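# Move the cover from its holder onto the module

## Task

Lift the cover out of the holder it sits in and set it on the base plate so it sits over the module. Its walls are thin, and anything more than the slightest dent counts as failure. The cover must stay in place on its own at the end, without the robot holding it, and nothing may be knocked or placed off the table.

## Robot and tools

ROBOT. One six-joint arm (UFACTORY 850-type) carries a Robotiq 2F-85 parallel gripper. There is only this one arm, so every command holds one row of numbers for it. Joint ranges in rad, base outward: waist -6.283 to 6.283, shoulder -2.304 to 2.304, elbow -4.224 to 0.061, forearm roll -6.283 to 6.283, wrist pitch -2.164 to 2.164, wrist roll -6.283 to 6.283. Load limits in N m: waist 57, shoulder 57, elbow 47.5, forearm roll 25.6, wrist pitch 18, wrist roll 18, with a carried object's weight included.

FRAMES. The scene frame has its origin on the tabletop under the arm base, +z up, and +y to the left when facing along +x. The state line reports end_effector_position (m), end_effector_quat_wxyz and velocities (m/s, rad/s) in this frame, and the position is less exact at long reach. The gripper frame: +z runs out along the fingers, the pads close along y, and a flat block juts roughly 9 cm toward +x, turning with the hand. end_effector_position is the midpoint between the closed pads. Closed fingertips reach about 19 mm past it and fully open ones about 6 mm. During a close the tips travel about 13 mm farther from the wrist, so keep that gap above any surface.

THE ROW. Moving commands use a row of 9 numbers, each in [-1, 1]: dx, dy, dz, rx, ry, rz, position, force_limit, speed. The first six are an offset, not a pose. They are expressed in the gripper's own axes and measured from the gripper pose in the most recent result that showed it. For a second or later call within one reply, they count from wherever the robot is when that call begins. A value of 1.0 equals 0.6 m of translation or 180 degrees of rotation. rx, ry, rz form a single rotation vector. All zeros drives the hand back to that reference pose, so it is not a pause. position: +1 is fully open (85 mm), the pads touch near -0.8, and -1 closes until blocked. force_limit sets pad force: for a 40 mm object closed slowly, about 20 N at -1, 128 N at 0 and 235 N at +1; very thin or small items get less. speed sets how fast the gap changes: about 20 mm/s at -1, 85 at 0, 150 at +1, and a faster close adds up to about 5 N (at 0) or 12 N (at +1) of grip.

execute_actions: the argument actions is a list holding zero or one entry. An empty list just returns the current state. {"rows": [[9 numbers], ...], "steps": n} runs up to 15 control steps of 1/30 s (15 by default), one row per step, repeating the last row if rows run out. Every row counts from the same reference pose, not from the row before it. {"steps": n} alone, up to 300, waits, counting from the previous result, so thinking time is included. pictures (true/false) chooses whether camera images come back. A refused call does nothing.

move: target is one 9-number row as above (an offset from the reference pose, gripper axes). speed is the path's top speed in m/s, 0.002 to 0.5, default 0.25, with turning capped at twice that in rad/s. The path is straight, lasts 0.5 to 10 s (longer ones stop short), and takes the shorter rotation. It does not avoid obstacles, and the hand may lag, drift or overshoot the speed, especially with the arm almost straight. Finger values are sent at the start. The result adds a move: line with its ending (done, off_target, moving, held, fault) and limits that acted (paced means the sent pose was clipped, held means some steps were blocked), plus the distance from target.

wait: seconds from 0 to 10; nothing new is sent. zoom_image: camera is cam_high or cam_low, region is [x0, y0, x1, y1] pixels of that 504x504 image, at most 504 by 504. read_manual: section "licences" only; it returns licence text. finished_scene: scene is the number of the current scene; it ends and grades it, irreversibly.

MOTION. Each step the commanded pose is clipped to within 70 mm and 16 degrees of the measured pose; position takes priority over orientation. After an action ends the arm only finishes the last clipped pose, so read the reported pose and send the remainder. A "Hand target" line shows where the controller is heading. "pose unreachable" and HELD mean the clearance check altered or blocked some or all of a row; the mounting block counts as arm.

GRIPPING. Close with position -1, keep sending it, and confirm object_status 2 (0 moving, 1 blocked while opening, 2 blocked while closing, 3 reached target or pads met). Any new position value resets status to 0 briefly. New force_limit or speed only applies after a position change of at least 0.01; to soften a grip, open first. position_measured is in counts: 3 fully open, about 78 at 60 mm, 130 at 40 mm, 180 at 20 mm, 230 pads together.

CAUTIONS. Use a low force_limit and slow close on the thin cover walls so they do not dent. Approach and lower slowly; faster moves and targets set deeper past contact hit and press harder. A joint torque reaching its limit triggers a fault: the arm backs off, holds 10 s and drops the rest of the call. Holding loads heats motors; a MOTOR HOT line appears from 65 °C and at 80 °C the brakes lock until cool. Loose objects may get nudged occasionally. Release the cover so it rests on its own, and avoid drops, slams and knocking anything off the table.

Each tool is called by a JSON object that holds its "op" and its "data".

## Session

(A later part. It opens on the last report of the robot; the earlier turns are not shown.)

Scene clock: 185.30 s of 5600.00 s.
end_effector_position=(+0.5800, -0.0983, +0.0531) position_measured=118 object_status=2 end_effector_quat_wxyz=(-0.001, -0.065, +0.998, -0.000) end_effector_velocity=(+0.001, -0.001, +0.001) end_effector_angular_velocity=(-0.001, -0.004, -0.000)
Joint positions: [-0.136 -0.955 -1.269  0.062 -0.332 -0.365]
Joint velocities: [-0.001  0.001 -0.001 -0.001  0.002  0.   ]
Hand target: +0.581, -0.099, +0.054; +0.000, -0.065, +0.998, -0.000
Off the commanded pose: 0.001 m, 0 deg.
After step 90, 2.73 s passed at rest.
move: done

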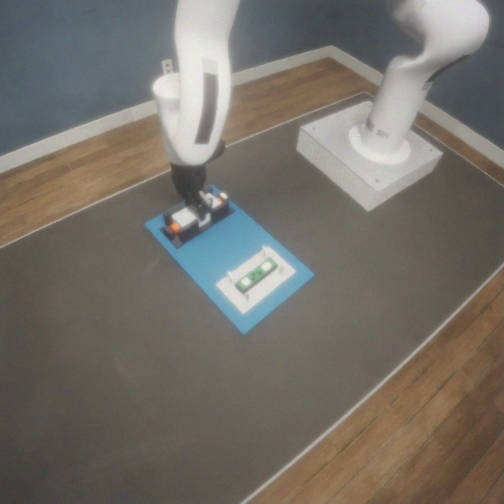

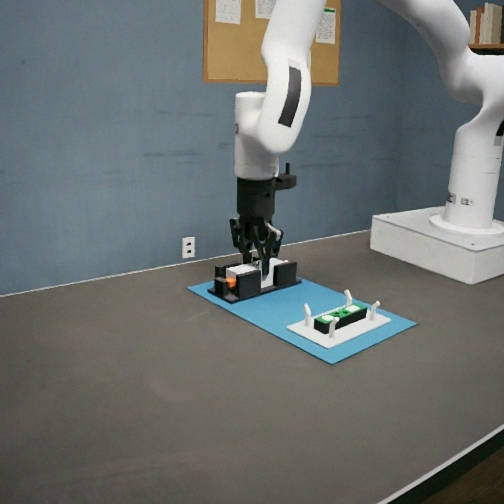

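{"op": "move", "data": {"target": [0,0,0,0,0,0,0.2,-1,-1], "speed": 0.02}}

{"op": "move", "data": {"target": [0,0,0.01,0,0,0,0.2,-1,-1], "speed": 0.02}}

{"op": "move", "data": {"target": [0,0,0,0,0,0,-1,-0.85,-1], "speed": 0.02}}

{"op": "zoom_image", "data": {"camera": "cam_low", "region": [215, 235, 295, 295]}}

{"op": "move", "data": {"target": [0.004,0,-0.002,0,0,0,-1,-0.85,-1], "speed": 0.005}}

{"op": "zoom_image", "data": {"camera": "cam_low", "region": [215, 235, 295, 295]}}

Scene clock: 206.67 s of 5600.00 s.
end_effector_position=(+0.5802, -0.0984, +0.0532) position_measured=104 object_status=3 end_effector_quat_wxyz=(-0.000, -0.065, +0.998, -0.000) end_effector_velocity=(-0.001, +0.000, -0.000) end_effector_angular_velocity=(+0.001, +0.003, -0.000)
Joint positions: [-0.136 -0.955 -1.269  0.062 -0.332 -0.365]
Joint velocities: [ 0.    -0.     0.001  0.    -0.002  0.   ]
Hand target: +0.580, -0.098, +0.053; -0.001, -0.065, +0.998, -0.000
Off the commanded pose: 0.000 m, 0 deg.
After step 90, 17.67 s passed at rest.
move: done

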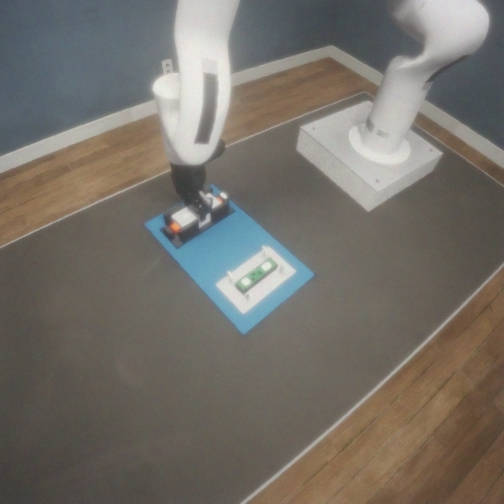

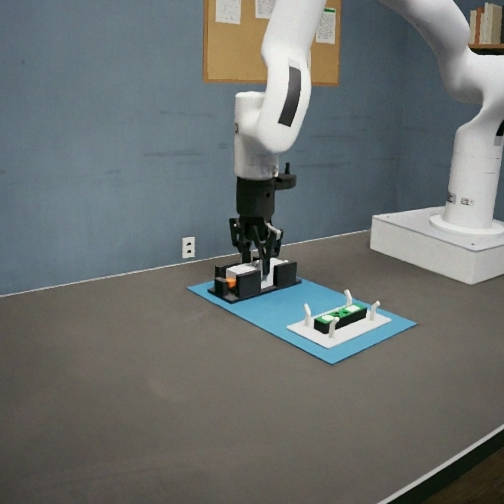

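Scene clock: 207.37 s of 5600.00 s.
end_effector_position=(+0.5802, -0.0984, +0.0473) position_measured=104 object_status=3 end_effector_quat_wxyz=(-0.000, -0.065, +0.998, -0.000) end_effector_velocity=(+0.001, -0.000, +0.000) end_effector_angular_velocity=(-0.001, -0.002, +0.001)
Joint positions: [-0.136 -0.967 -1.273  0.063 -0.324 -0.366]
Joint velocities: [-0.    -0.    -0.001 -0.     0.001 -0.   ]
Hand target: +0.580, -0.098, +0.047; -0.000, -0.065, +0.998, -0.000
Off the commanded pose: 0.000 m, 0 deg.
move: done

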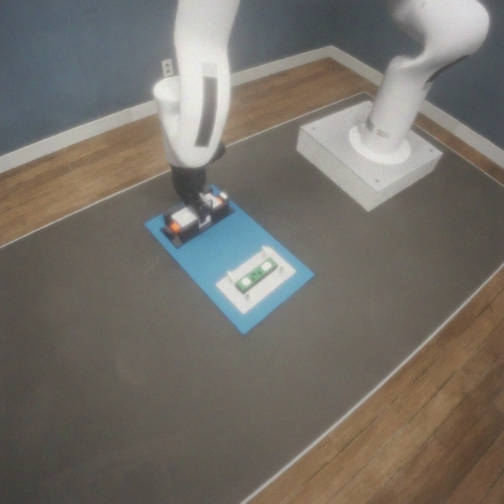

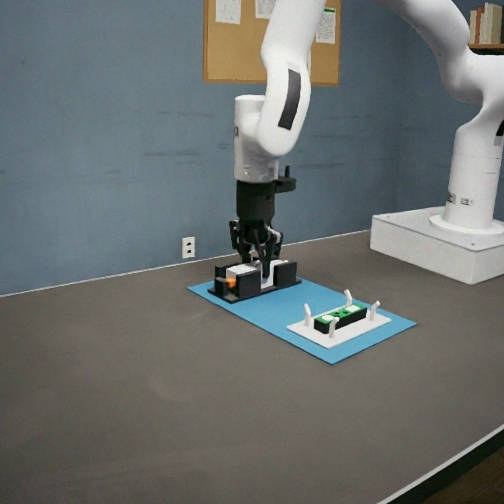

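Scene clock: 208.00 s of 5600.00 s.
end_effector_position=(+0.5805, -0.0984, +0.0477) position_measured=120 object_status=2 end_effector_quat_wxyz=(-0.000, -0.065, +0.998, -0.000) end_effector_velocity=(-0.001, +0.000, -0.001) end_effector_angular_velocity=(+0.000, +0.002, -0.001)
Joint positions: [-0.136 -0.966 -1.274  0.063 -0.325 -0.366]
Joint velocities: [-0.    -0.002  0.001  0.     0.001  0.   ]
Hand target: +0.580, -0.098, +0.047; -0.000, -0.065, +0.998, -0.000
Off the commanded pose: 0.001 m, 0 deg.
move: done

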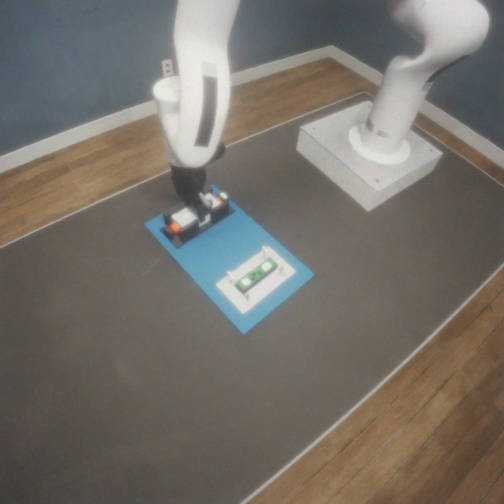

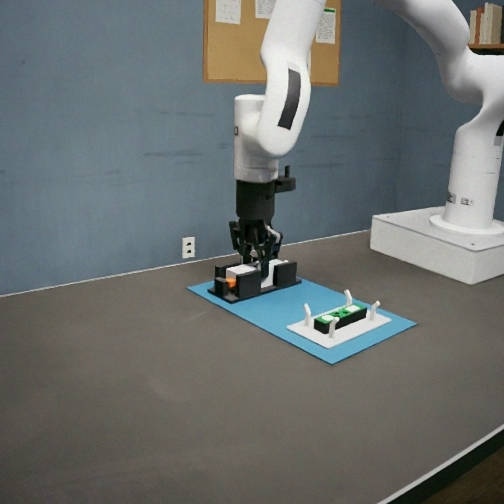

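Region (215, 235, 295, 295) of cam_low's 504x504 image, scaled by 6.300, with more detail than that image has; it fills the top 378 rows of this view, and the rest is white.

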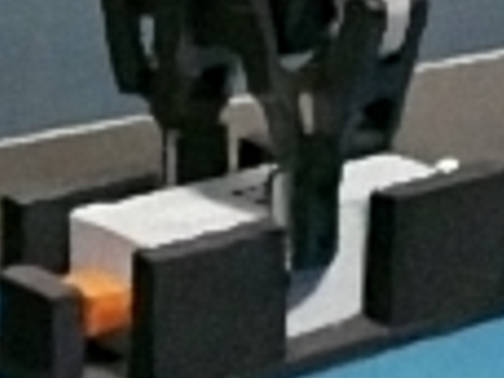

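Scene clock: 208.77 s of 5600.00 s.
end_effector_position=(+0.5784, -0.0987, +0.0486) position_measured=121 object_status=2 end_effector_quat_wxyz=(+0.000, -0.065, +0.998, -0.000) end_effector_velocity=(-0.000, -0.000, +0.003) end_effector_angular_velocity=(+0.002, +0.003, -0.002)
Joint positions: [-0.137 -0.961 -1.265  0.064 -0.321 -0.367]
Joint velocities: [-0.001  0.005 -0.     0.002 -0.009 -0.001]
Hand target: +0.578, -0.099, +0.049; -0.000, -0.065, +0.998, -0.000
Off the commanded pose: 0.000 m, 0 deg.
move: done

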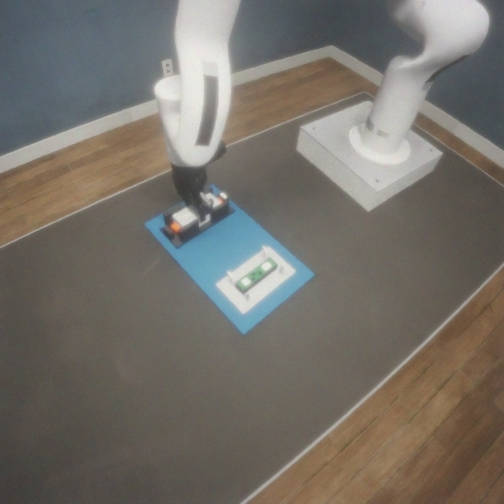

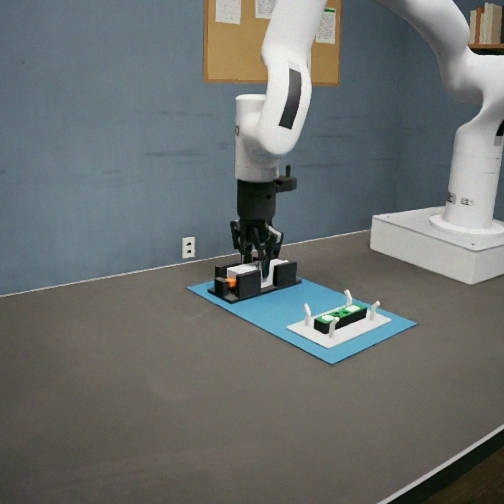

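Region (215, 235, 295, 295) of cam_low's 504x504 image, scaled by 6.300, with more detail than that image has; it fills the top 378 rows of this view, and the rest is white.

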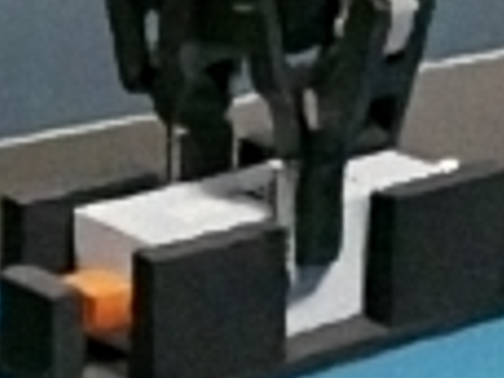

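{"op": "move", "data": {"target": [0,0,-0.007,0,0,0,-1,-0.85,-1], "speed": 0.005}}

{"op": "zoom_image", "data": {"camera": "cam_low", "region": [215, 235, 295, 295]}}

Scene clock: 227.67 s of 5600.00 s.
end_effector_position=(+0.5778, -0.0986, +0.0524) position_measured=121 object_status=2 end_effector_quat_wxyz=(-0.000, -0.065, +0.998, -0.000) end_effector_velocity=(+0.003, -0.000, +0.005) end_effector_angular_velocity=(-0.001, -0.005, +0.001)
Joint positions: [-0.137 -0.953 -1.262  0.063 -0.327 -0.367]
Joint velocities: [ 0.     0.007 -0.003 -0.    -0.005  0.   ]
Hand target: +0.578, -0.099, +0.053; +0.000, -0.065, +0.998, -0.000
Off the commanded pose: 0.001 m, 0 deg.
After step 90, 14.90 s passed at rest.
move: done

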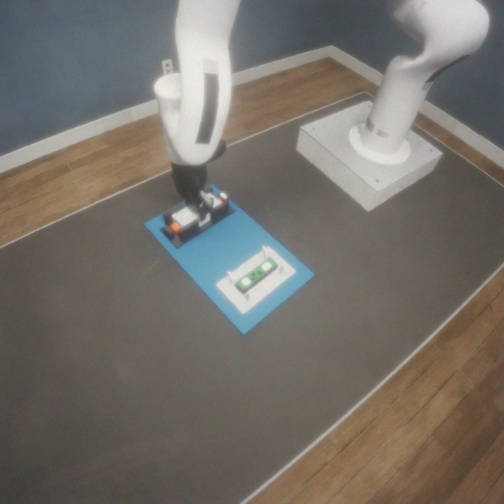

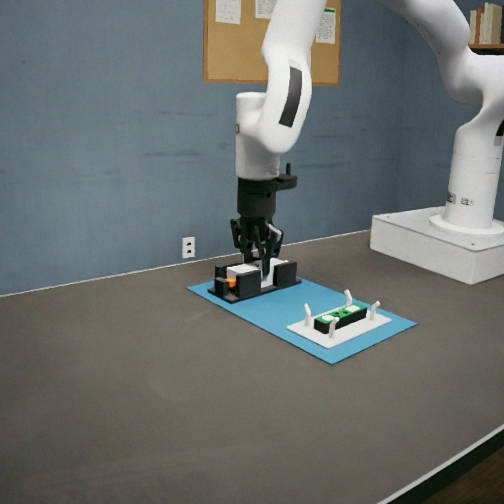

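Region (215, 235, 295, 295) of cam_low's 504x504 image, scaled by 6.300, with more detail than that image has; it fills the top 378 rows of this view, and the rest is white.

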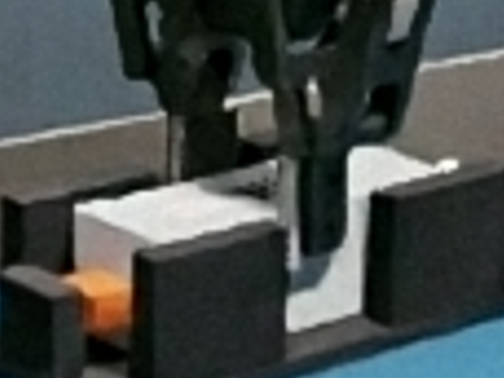

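{"op": "move", "data": {"target": [0,0,-0.005,0,0,0,-1,-0.85,-1], "speed": 0.003}}

{"op": "zoom_image", "data": {"camera": "cam_low", "region": [215, 235, 295, 295]}}

Scene clock: 234.33 s of 5600.00 s.
end_effector_position=(+0.5779, -0.0987, +0.0555) position_measured=121 object_status=2 end_effector_quat_wxyz=(-0.000, -0.065, +0.998, -0.000) end_effector_velocity=(-0.000, -0.000, -0.000) end_effector_angular_velocity=(-0.000, +0.000, +0.000)
Joint positions: [-0.137 -0.947 -1.26   0.062 -0.331 -0.366]
Joint velocities: [-0.    -0.001 -0.    -0.001 -0.     0.   ]
Hand target: +0.578, -0.099, +0.055; -0.000, -0.065, +0.998, -0.000
Off the commanded pose: 0.000 m, 0 deg.
After step 90, 2.53 s passed at rest.
move: done

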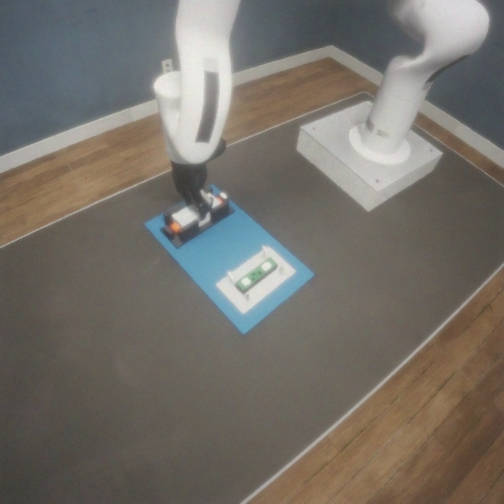

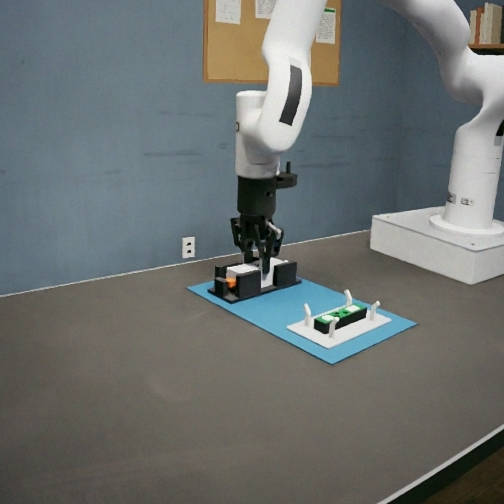

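Region (215, 235, 295, 295) of cam_low's 504x504 image, scaled by 6.300, with more detail than that image has; it fills the top 378 rows of this view, and the rest is white.

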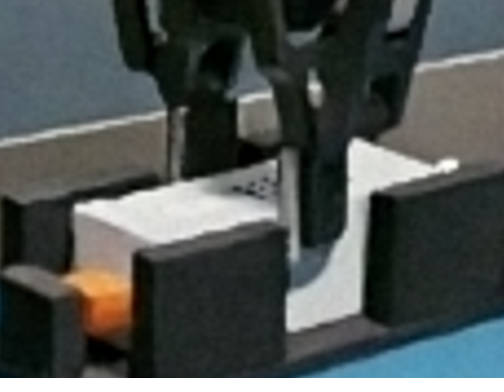

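{"op": "move", "data": {"target": [0,0,0,0,0,0,0.2,-1,-1], "speed": 0.02}}

{"op": "move", "data": {"target": [-0.002,0,0.014,0,0,0,0.2,-1,-1], "speed": 0.02}}

{"op": "move", "data": {"target": [0,0,0,0,0,0,-1,-0.78,-1], "speed": 0.02}}

{"op": "zoom_image", "data": {"camera": "cam_low", "region": [215, 235, 295, 295]}}

{"op": "move", "data": {"target": [0,0,-0.009,0,0,0,-1,-0.78,-1], "speed": 0.005}}

{"op": "zoom_image", "data": {"camera": "cam_low", "region": [215, 235, 295, 295]}}

Scene clock: 244.80 s of 5600.00 s.
end_effector_position=(+0.5780, -0.0987, +0.0556) position_measured=104 object_status=3 end_effector_quat_wxyz=(-0.000, -0.065, +0.998, -0.000) end_effector_velocity=(-0.001, -0.000, -0.000) end_effector_angular_velocity=(-0.000, +0.001, +0.000)
Joint positions: [-0.137 -0.947 -1.26   0.062 -0.331 -0.366]
Joint velocities: [-0.    -0.     0.001 -0.001  0.001  0.   ]
Hand target: +0.578, -0.099, +0.055; -0.000, -0.065, +0.998, -0.000
Off the commanded pose: 0.000 m, 0 deg.
After step 90, 6.77 s passed at rest.
move: done

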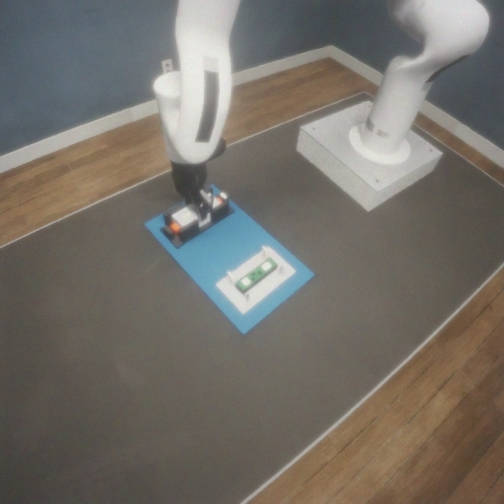

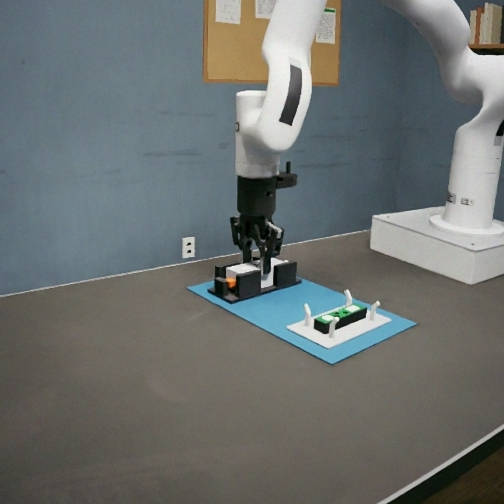

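Scene clock: 245.50 s of 5600.00 s.
end_effector_position=(+0.5792, -0.0985, +0.0472) position_measured=104 object_status=3 end_effector_quat_wxyz=(-0.000, -0.065, +0.998, -0.000) end_effector_velocity=(-0.000, +0.000, -0.001) end_effector_angular_velocity=(+0.000, +0.001, -0.000)
Joint positions: [-0.136 -0.965 -1.269  0.064 -0.322 -0.367]
Joint velocities: [ 0.    -0.002 -0.001  0.     0.001 -0.   ]
Hand target: +0.579, -0.099, +0.047; -0.000, -0.065, +0.998, -0.000
Off the commanded pose: 0.000 m, 0 deg.
move: done

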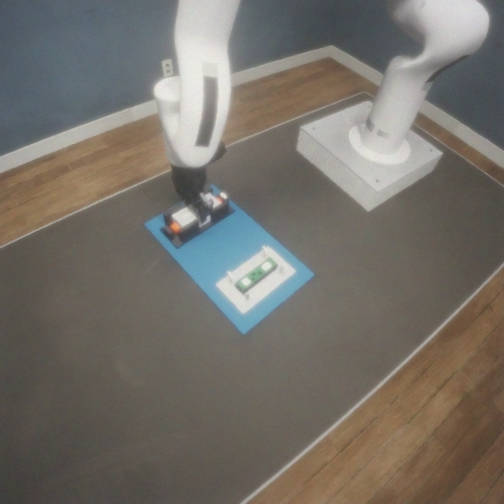

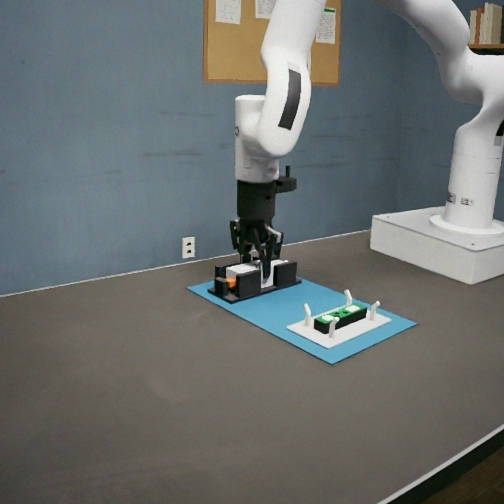

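Scene clock: 246.17 s of 5600.00 s.
end_effector_position=(+0.5795, -0.0985, +0.0477) position_measured=123 object_status=0 end_effector_quat_wxyz=(+0.000, -0.065, +0.998, -0.000) end_effector_velocity=(+0.000, -0.000, +0.000) end_effector_angular_velocity=(-0.001, -0.002, +0.001)
Joint positions: [-0.136 -0.965 -1.27   0.064 -0.322 -0.367]
Joint velocities: [-0.     0.001  0.    -0.001  0.002 -0.   ]
Hand target: +0.579, -0.099, +0.047; -0.000, -0.065, +0.998, -0.000
Off the commanded pose: 0.001 m, 0 deg.
move: done

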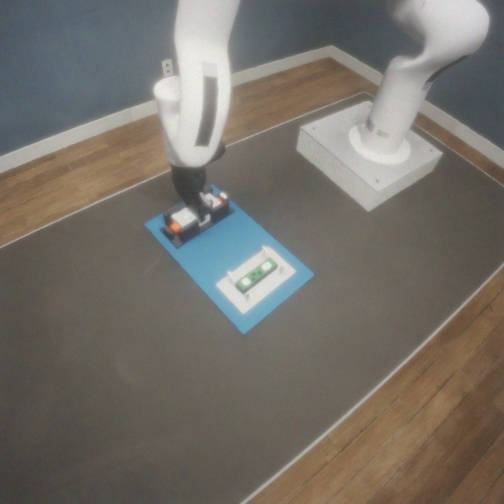

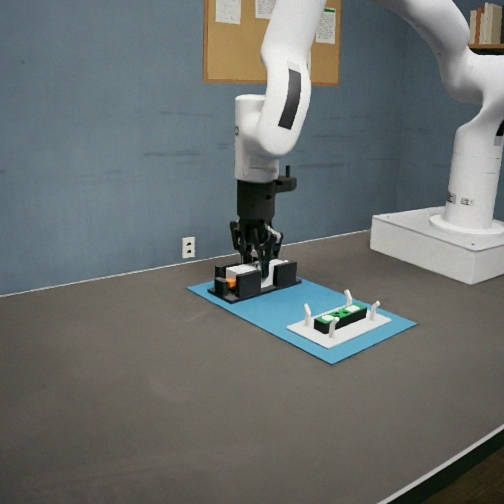

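Region (215, 235, 295, 295) of cam_low's 504x504 image, scaled by 6.300, with more detail than that image has; it fills the top 378 rows of this view, and the rest is white.

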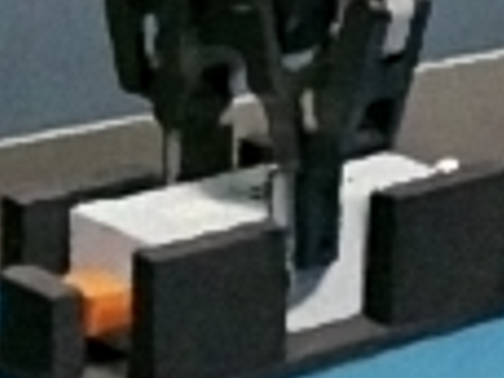

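Scene clock: 247.47 s of 5600.00 s.
end_effector_position=(+0.5792, -0.0985, +0.0530) position_measured=123 object_status=2 end_effector_quat_wxyz=(-0.000, -0.065, +0.998, -0.000) end_effector_velocity=(+0.001, +0.000, +0.000) end_effector_angular_velocity=(+0.000, -0.002, -0.002)
Joint positions: [-0.137 -0.954 -1.266  0.062 -0.33  -0.366]
Joint velocities: [ 0.     0.    -0.001  0.002  0.     0.   ]
Hand target: +0.579, -0.099, +0.053; +0.000, -0.065, +0.998, -0.000
Off the commanded pose: 0.000 m, 0 deg.
move: done

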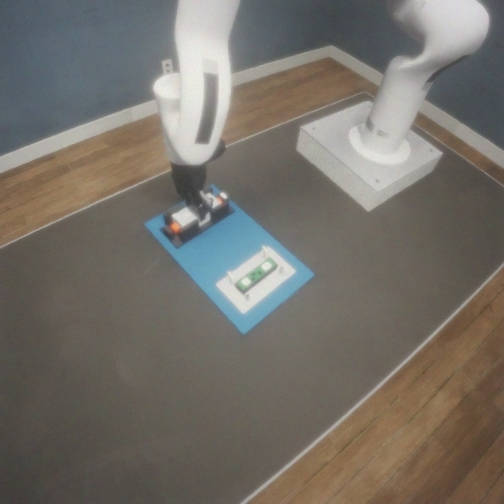

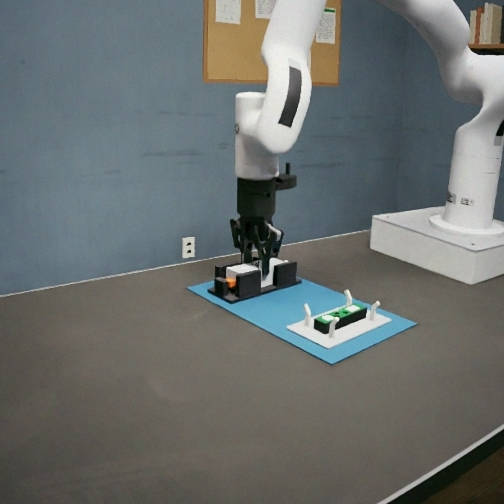

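Region (215, 235, 295, 295) of cam_low's 504x504 image, scaled by 6.300, with more detail than that image has; it fills the top 378 rows of this view, and the rest is white.

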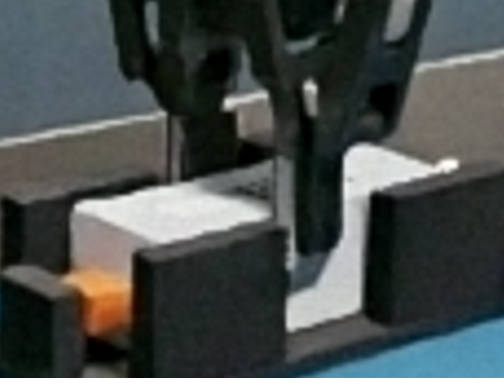

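{"op": "move", "data": {"target": [0,0,0,0,0,0,0.2,-1,-1], "speed": 0.02}}

{"op": "move", "data": {"target": [0,0,0.008,0,0,0,0.2,-1,-1], "speed": 0.02}}

{"op": "move", "data": {"target": [0,0,0,0,0,0,-1,-0.72,-1], "speed": 0.02}}

{"op": "move", "data": {"target": [0,0,-0.009,0,0,0,-1,-0.72,-1], "speed": 0.005}}

{"op": "zoom_image", "data": {"camera": "cam_low", "region": [215, 235, 295, 295]}}

Scene clock: 257.07 s of 5600.00 s.
end_effector_position=(+0.5795, -0.0986, +0.0532) position_measured=104 object_status=0 end_effector_quat_wxyz=(+0.000, -0.065, +0.998, -0.000) end_effector_velocity=(-0.003, +0.001, -0.001) end_effector_angular_velocity=(+0.001, +0.006, -0.001)
Joint positions: [-0.137 -0.954 -1.266  0.062 -0.33  -0.366]
Joint velocities: [ 0.     0.001  0.004  0.001 -0.002  0.   ]
Hand target: +0.579, -0.098, +0.053; -0.000, -0.065, +0.998, -0.000
Off the commanded pose: 0.000 m, 0 deg.
After step 90, 5.90 s passed at rest.
move: done

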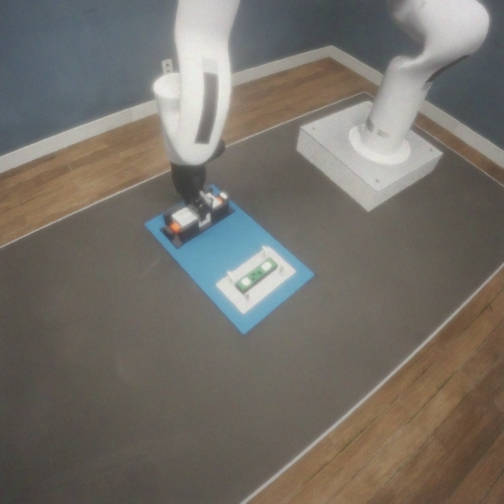

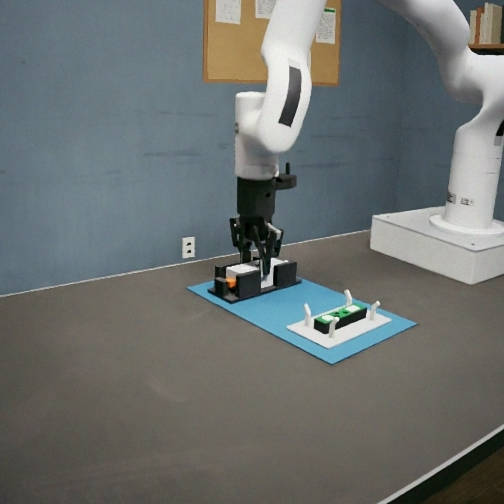

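Scene clock: 257.77 s of 5600.00 s.
end_effector_position=(+0.5795, -0.0986, +0.0484) position_measured=104 object_status=3 end_effector_quat_wxyz=(+0.000, -0.065, +0.998, -0.000) end_effector_velocity=(+0.001, -0.000, +0.000) end_effector_angular_velocity=(-0.000, -0.002, +0.000)
Joint positions: [-0.137 -0.963 -1.269  0.064 -0.323 -0.367]
Joint velocities: [-0.    -0.001 -0.002  0.     0.001 -0.   ]
Hand target: +0.580, -0.099, +0.048; +0.000, -0.065, +0.998, -0.000
Off the commanded pose: 0.000 m, 0 deg.
move: done

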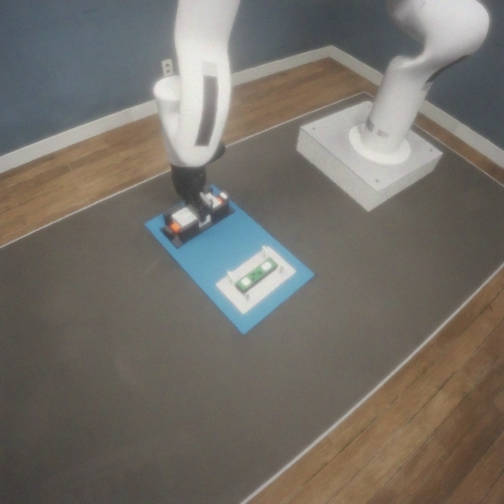

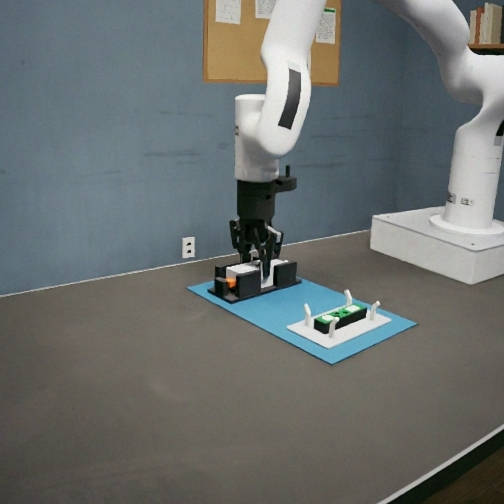

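Scene clock: 258.50 s of 5600.00 s.
end_effector_position=(+0.5799, -0.0986, +0.0489) position_measured=125 object_status=2 end_effector_quat_wxyz=(+0.000, -0.065, +0.998, -0.000) end_effector_velocity=(+0.001, -0.000, -0.001) end_effector_angular_velocity=(-0.001, -0.006, -0.002)
Joint positions: [-0.136 -0.963 -1.27   0.064 -0.324 -0.367]
Joint velocities: [-0.    -0.001  0.     0.001  0.007  0.001]
Hand target: +0.580, -0.099, +0.048; +0.000, -0.065, +0.998, -0.000
Off the commanded pose: 0.001 m, 0 deg.
move: done

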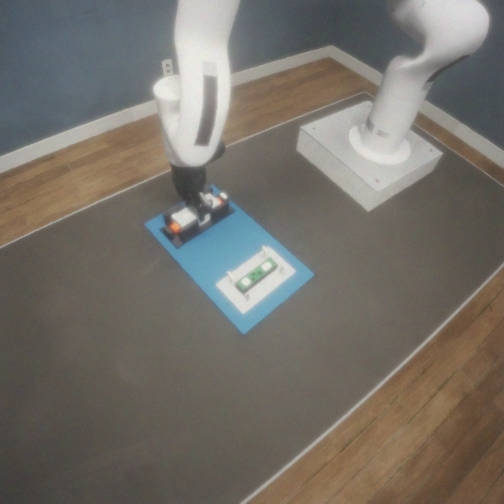

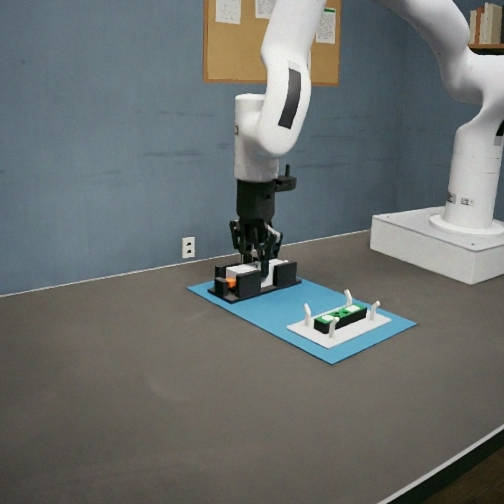

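Scene clock: 259.80 s of 5600.00 s.
end_effector_position=(+0.5795, -0.0985, +0.0541) position_measured=125 object_status=2 end_effector_quat_wxyz=(-0.000, -0.065, +0.998, -0.000) end_effector_velocity=(+0.001, -0.000, +0.001) end_effector_angular_velocity=(-0.001, -0.003, +0.001)
Joint positions: [-0.137 -0.952 -1.266  0.062 -0.332 -0.365]
Joint velocities: [ 0.     0.001 -0.    -0.001  0.001  0.   ]
Hand target: +0.580, -0.099, +0.054; +0.000, -0.065, +0.998, -0.000
Off the commanded pose: 0.000 m, 0 deg.
move: done

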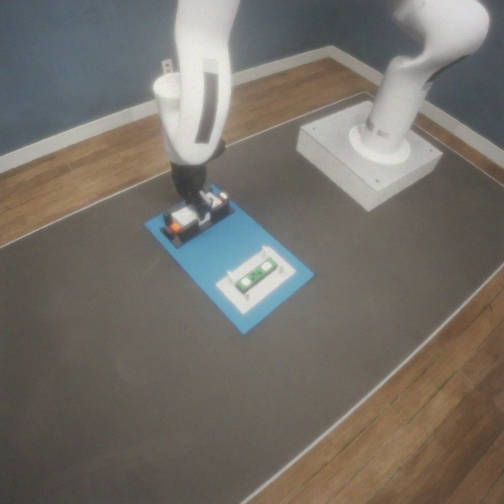

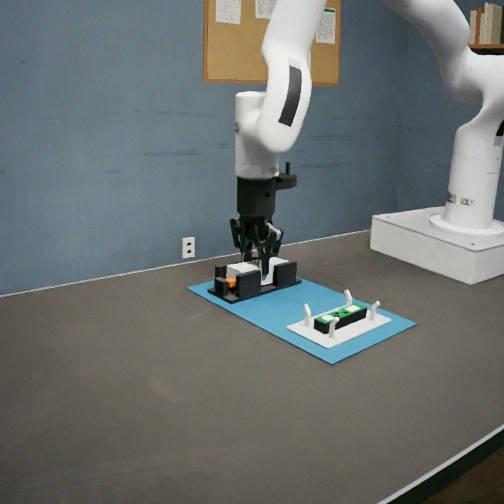

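Region (215, 235, 295, 295) of cam_low's 504x504 image, scaled by 6.300, with more detail than that image has; it fills the top 378 rows of this view, and the rest is white.

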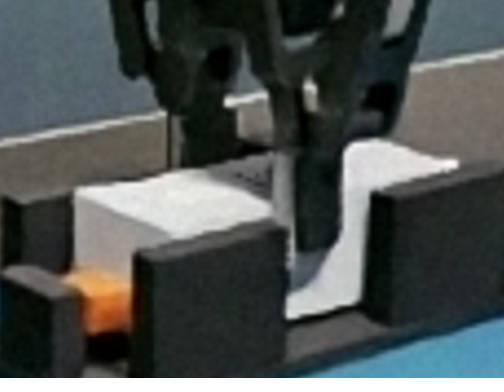

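It's coming now. Continuing up slowly.

{"op": "move", "data": {"target": [0,0,-0.035,0,0,0,-1,-0.72,-1], "speed": 0.008}}

{"op": "zoom_image", "data": {"camera": "cam_low", "region": [215, 215, 295, 295]}}

Scene clock: 266.37 s of 5600.00 s.
end_effector_position=(+0.5795, -0.0985, +0.0751) position_measured=125 object_status=2 end_effector_quat_wxyz=(-0.000, -0.065, +0.998, -0.000) end_effector_velocity=(-0.000, +0.000, -0.000) end_effector_angular_velocity=(+0.000, +0.001, -0.001)
Joint positions: [-0.137 -0.91  -1.252  0.057 -0.36  -0.361]
Joint velocities: [-0.    -0.     0.     0.    -0.001  0.   ]
Hand target: +0.579, -0.099, +0.075; -0.000, -0.065, +0.998, -0.000
Off the commanded pose: 0.000 m, 0 deg.
After step 90, 0.73 s passed at rest.
move: done

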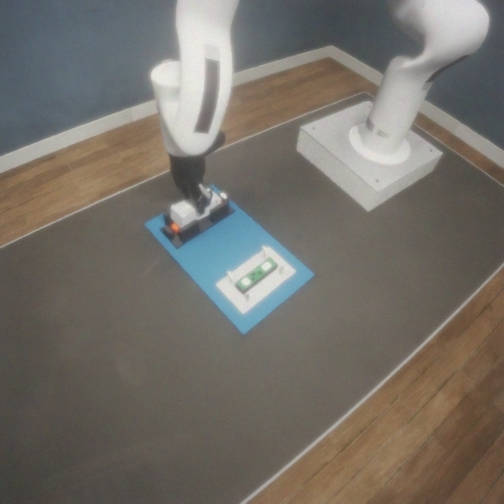

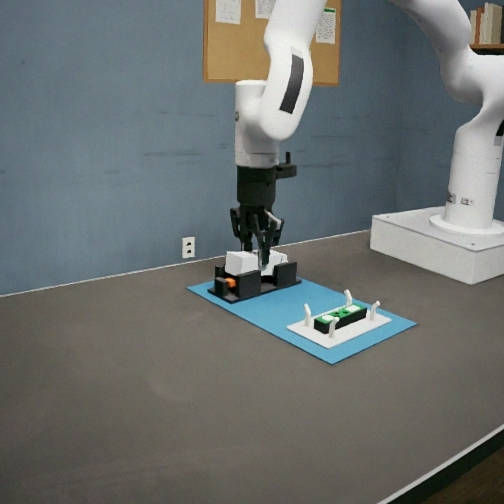

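Region (215, 215, 295, 295) of cam_low's 504x504 image, scaled by 6.300, with more detail than that image has.

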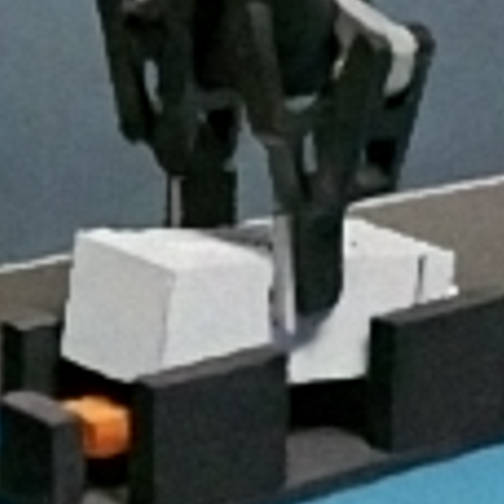

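{"op": "move", "data": {"target": [-0.006,0,-0.07,0,0.05,0,-1,-0.72,-1], "speed": 0.03}}

{"op": "zoom_image", "data": {"camera": "cam_low", "region": [205, 195, 305, 295]}}

{"op": "zoom_image", "data": {"camera": "cam_high", "region": [145, 155, 245, 255]}}

Scene clock: 280.60 s of 5600.00 s.
end_effector_position=(+0.5830, -0.0981, +0.1171) position_measured=125 object_status=2 end_effector_quat_wxyz=(-0.078, -0.065, +0.995, -0.005) end_effector_velocity=(-0.003, +0.000, -0.002) end_effector_angular_velocity=(+0.001, +0.010, -0.001)
Joint positions: [-0.117 -0.915 -1.387 -0.04  -0.639 -0.254]
Joint velocities: [ 0.    -0.005 -0.001 -0.001 -0.007  0.001]
Hand target: +0.583, -0.098, +0.117; -0.079, -0.065, +0.995, -0.005
Off the commanded pose: 0.000 m, 0 deg.
After step 90, 8.40 s passed at rest.
move: done

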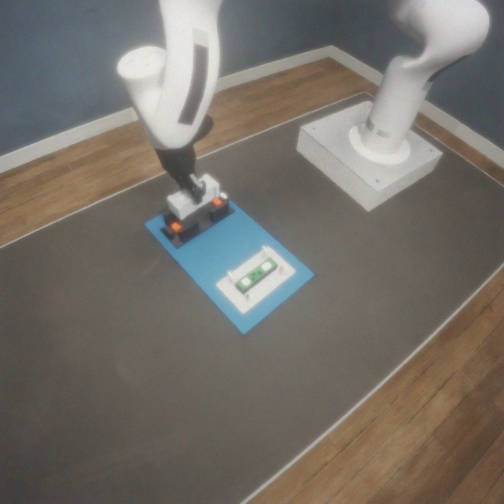

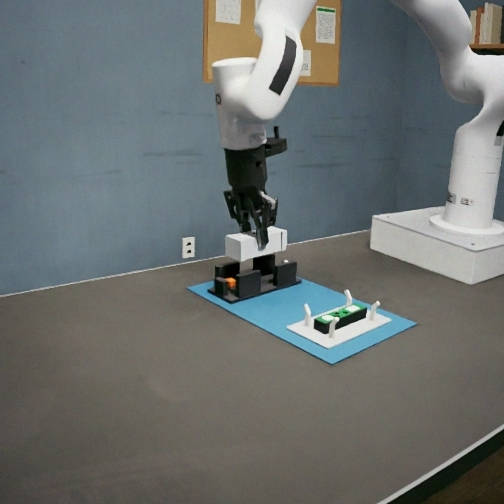

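Region (205, 195, 305, 295) of cam_low's 504x504 image, scaled by 5.040, with more detail than that image has.

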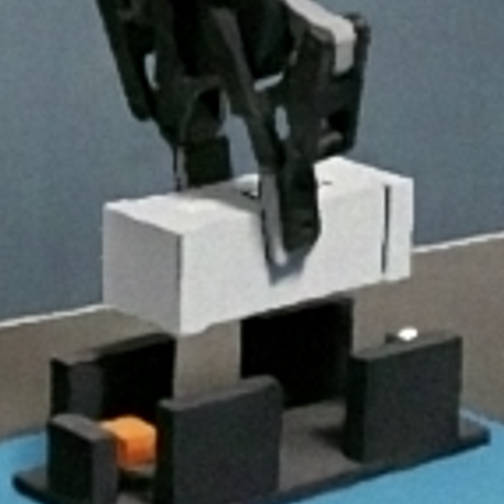

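Region (145, 155, 245, 255) of cam_high's 504x504 image, scaled by 5.040, with more detail than that image has.

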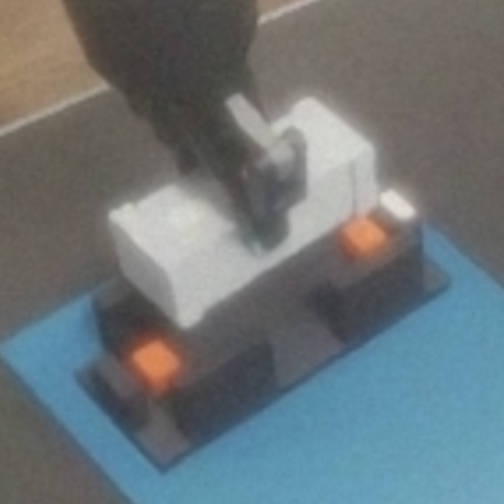

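{"op": "move", "data": {"target": [-0.0034,0.38,0.033,0,0,0,-1,-0.72,-1], "speed": 0.15}}

{"op": "zoom_image", "data": {"camera": "cam_low", "region": [285, 245, 395, 355]}}

{"op": "zoom_image", "data": {"camera": "cam_high", "region": [205, 220, 305, 320]}}

Scene clock: 306.03 s of 5600.00 s.
end_effector_position=(+0.5526, +0.1277, +0.0972) position_measured=125 object_status=2 end_effector_quat_wxyz=(-0.078, -0.065, +0.995, -0.005) end_effector_velocity=(+0.000, +0.002, +0.000) end_effector_angular_velocity=(-0.001, -0.001, +0.004)
Joint positions: [ 0.249 -0.896 -1.303  0.069 -0.574  0.017]
Joint velocities: [ 0.004 -0.    -0.001 -0.003 -0.     0.002]
Hand target: +0.552, +0.128, +0.097; -0.078, -0.065, +0.995, -0.005
Off the commanded pose: 0.000 m, 0 deg.
After step 90, 20.53 s passed at rest.
move: done

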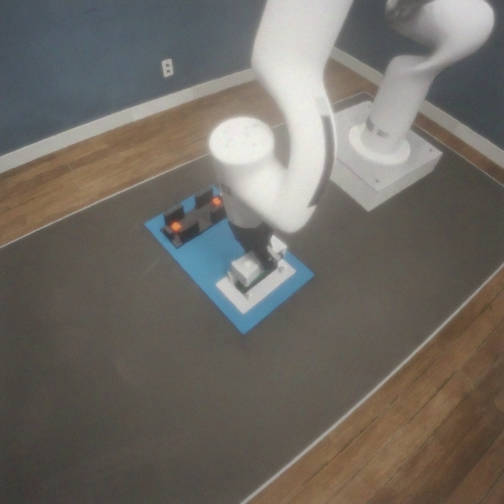

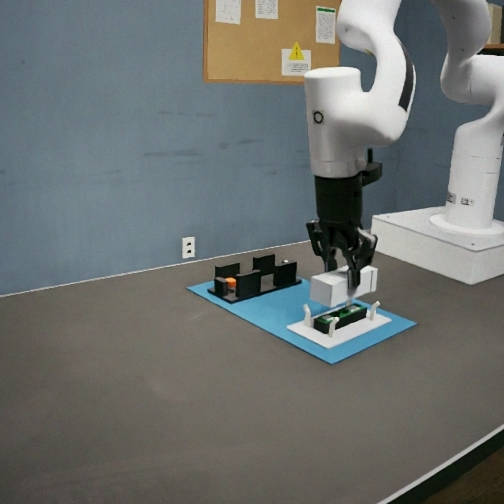

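Region (285, 245, 395, 355) of cam_low's 504x504 image, scaled by 4.582, with more detail than that image has.

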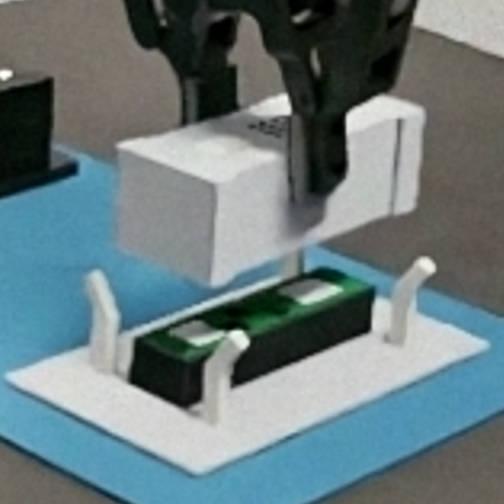

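Region (205, 220, 305, 320) of cam_high's 504x504 image, scaled by 5.040, with more detail than that image has.

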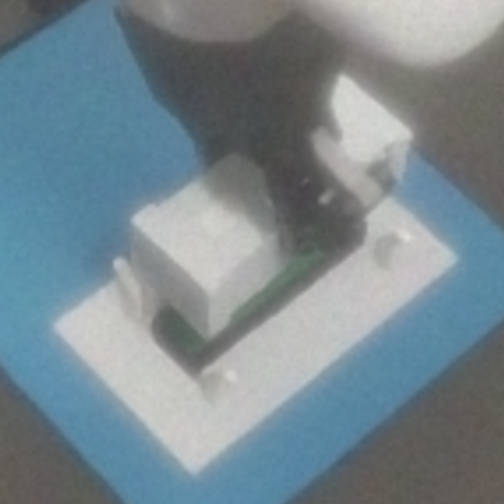

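{"op": "move", "data": {"target": [-0.0135,0,0.032,0,0,0,-1,-0.72,-1], "speed": 0.03}}

{"op": "zoom_image", "data": {"camera": "cam_low", "region": [285, 245, 395, 355]}}

{"op": "zoom_image", "data": {"camera": "cam_high", "region": [205, 220, 305, 320]}}

Scene clock: 326.33 s of 5600.00 s.
end_effector_position=(+0.5576, +0.1283, +0.0771) position_measured=125 object_status=2 end_effector_quat_wxyz=(-0.078, -0.065, +0.995, -0.005) end_effector_velocity=(+0.001, +0.001, -0.001) end_effector_angular_velocity=(+0.001, -0.001, -0.002)
Joint positions: [ 0.249 -0.942 -1.332  0.071 -0.555  0.014]
Joint velocities: [ 0.    -0.002 -0.003  0.002  0.001 -0.   ]
Hand target: +0.558, +0.128, +0.077; -0.078, -0.065, +0.995, -0.005
Off the commanded pose: 0.000 m, 0 deg.
After step 90, 16.33 s passed at rest.
move: done

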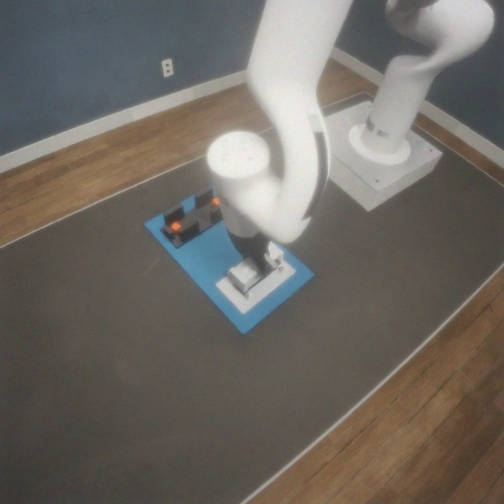

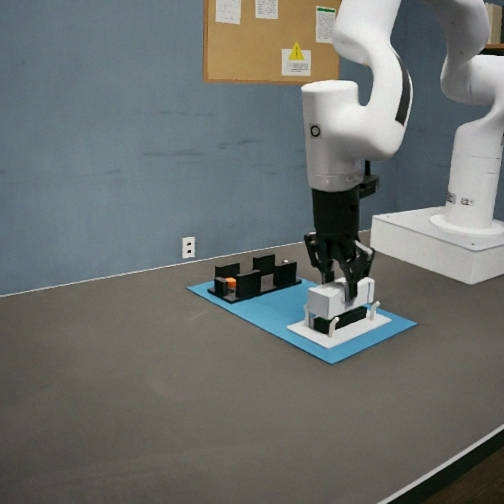

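Region (285, 245, 395, 355) of cam_low's 504x504 image, scaled by 4.582, with more detail than that image has.

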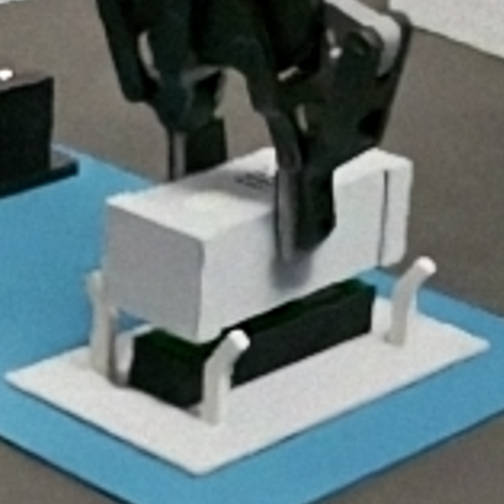

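Region (205, 220, 305, 320) of cam_high's 504x504 image, scaled by 5.040, with more detail than that image has.

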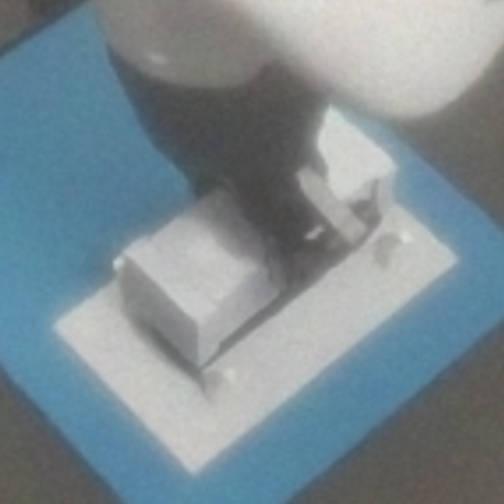

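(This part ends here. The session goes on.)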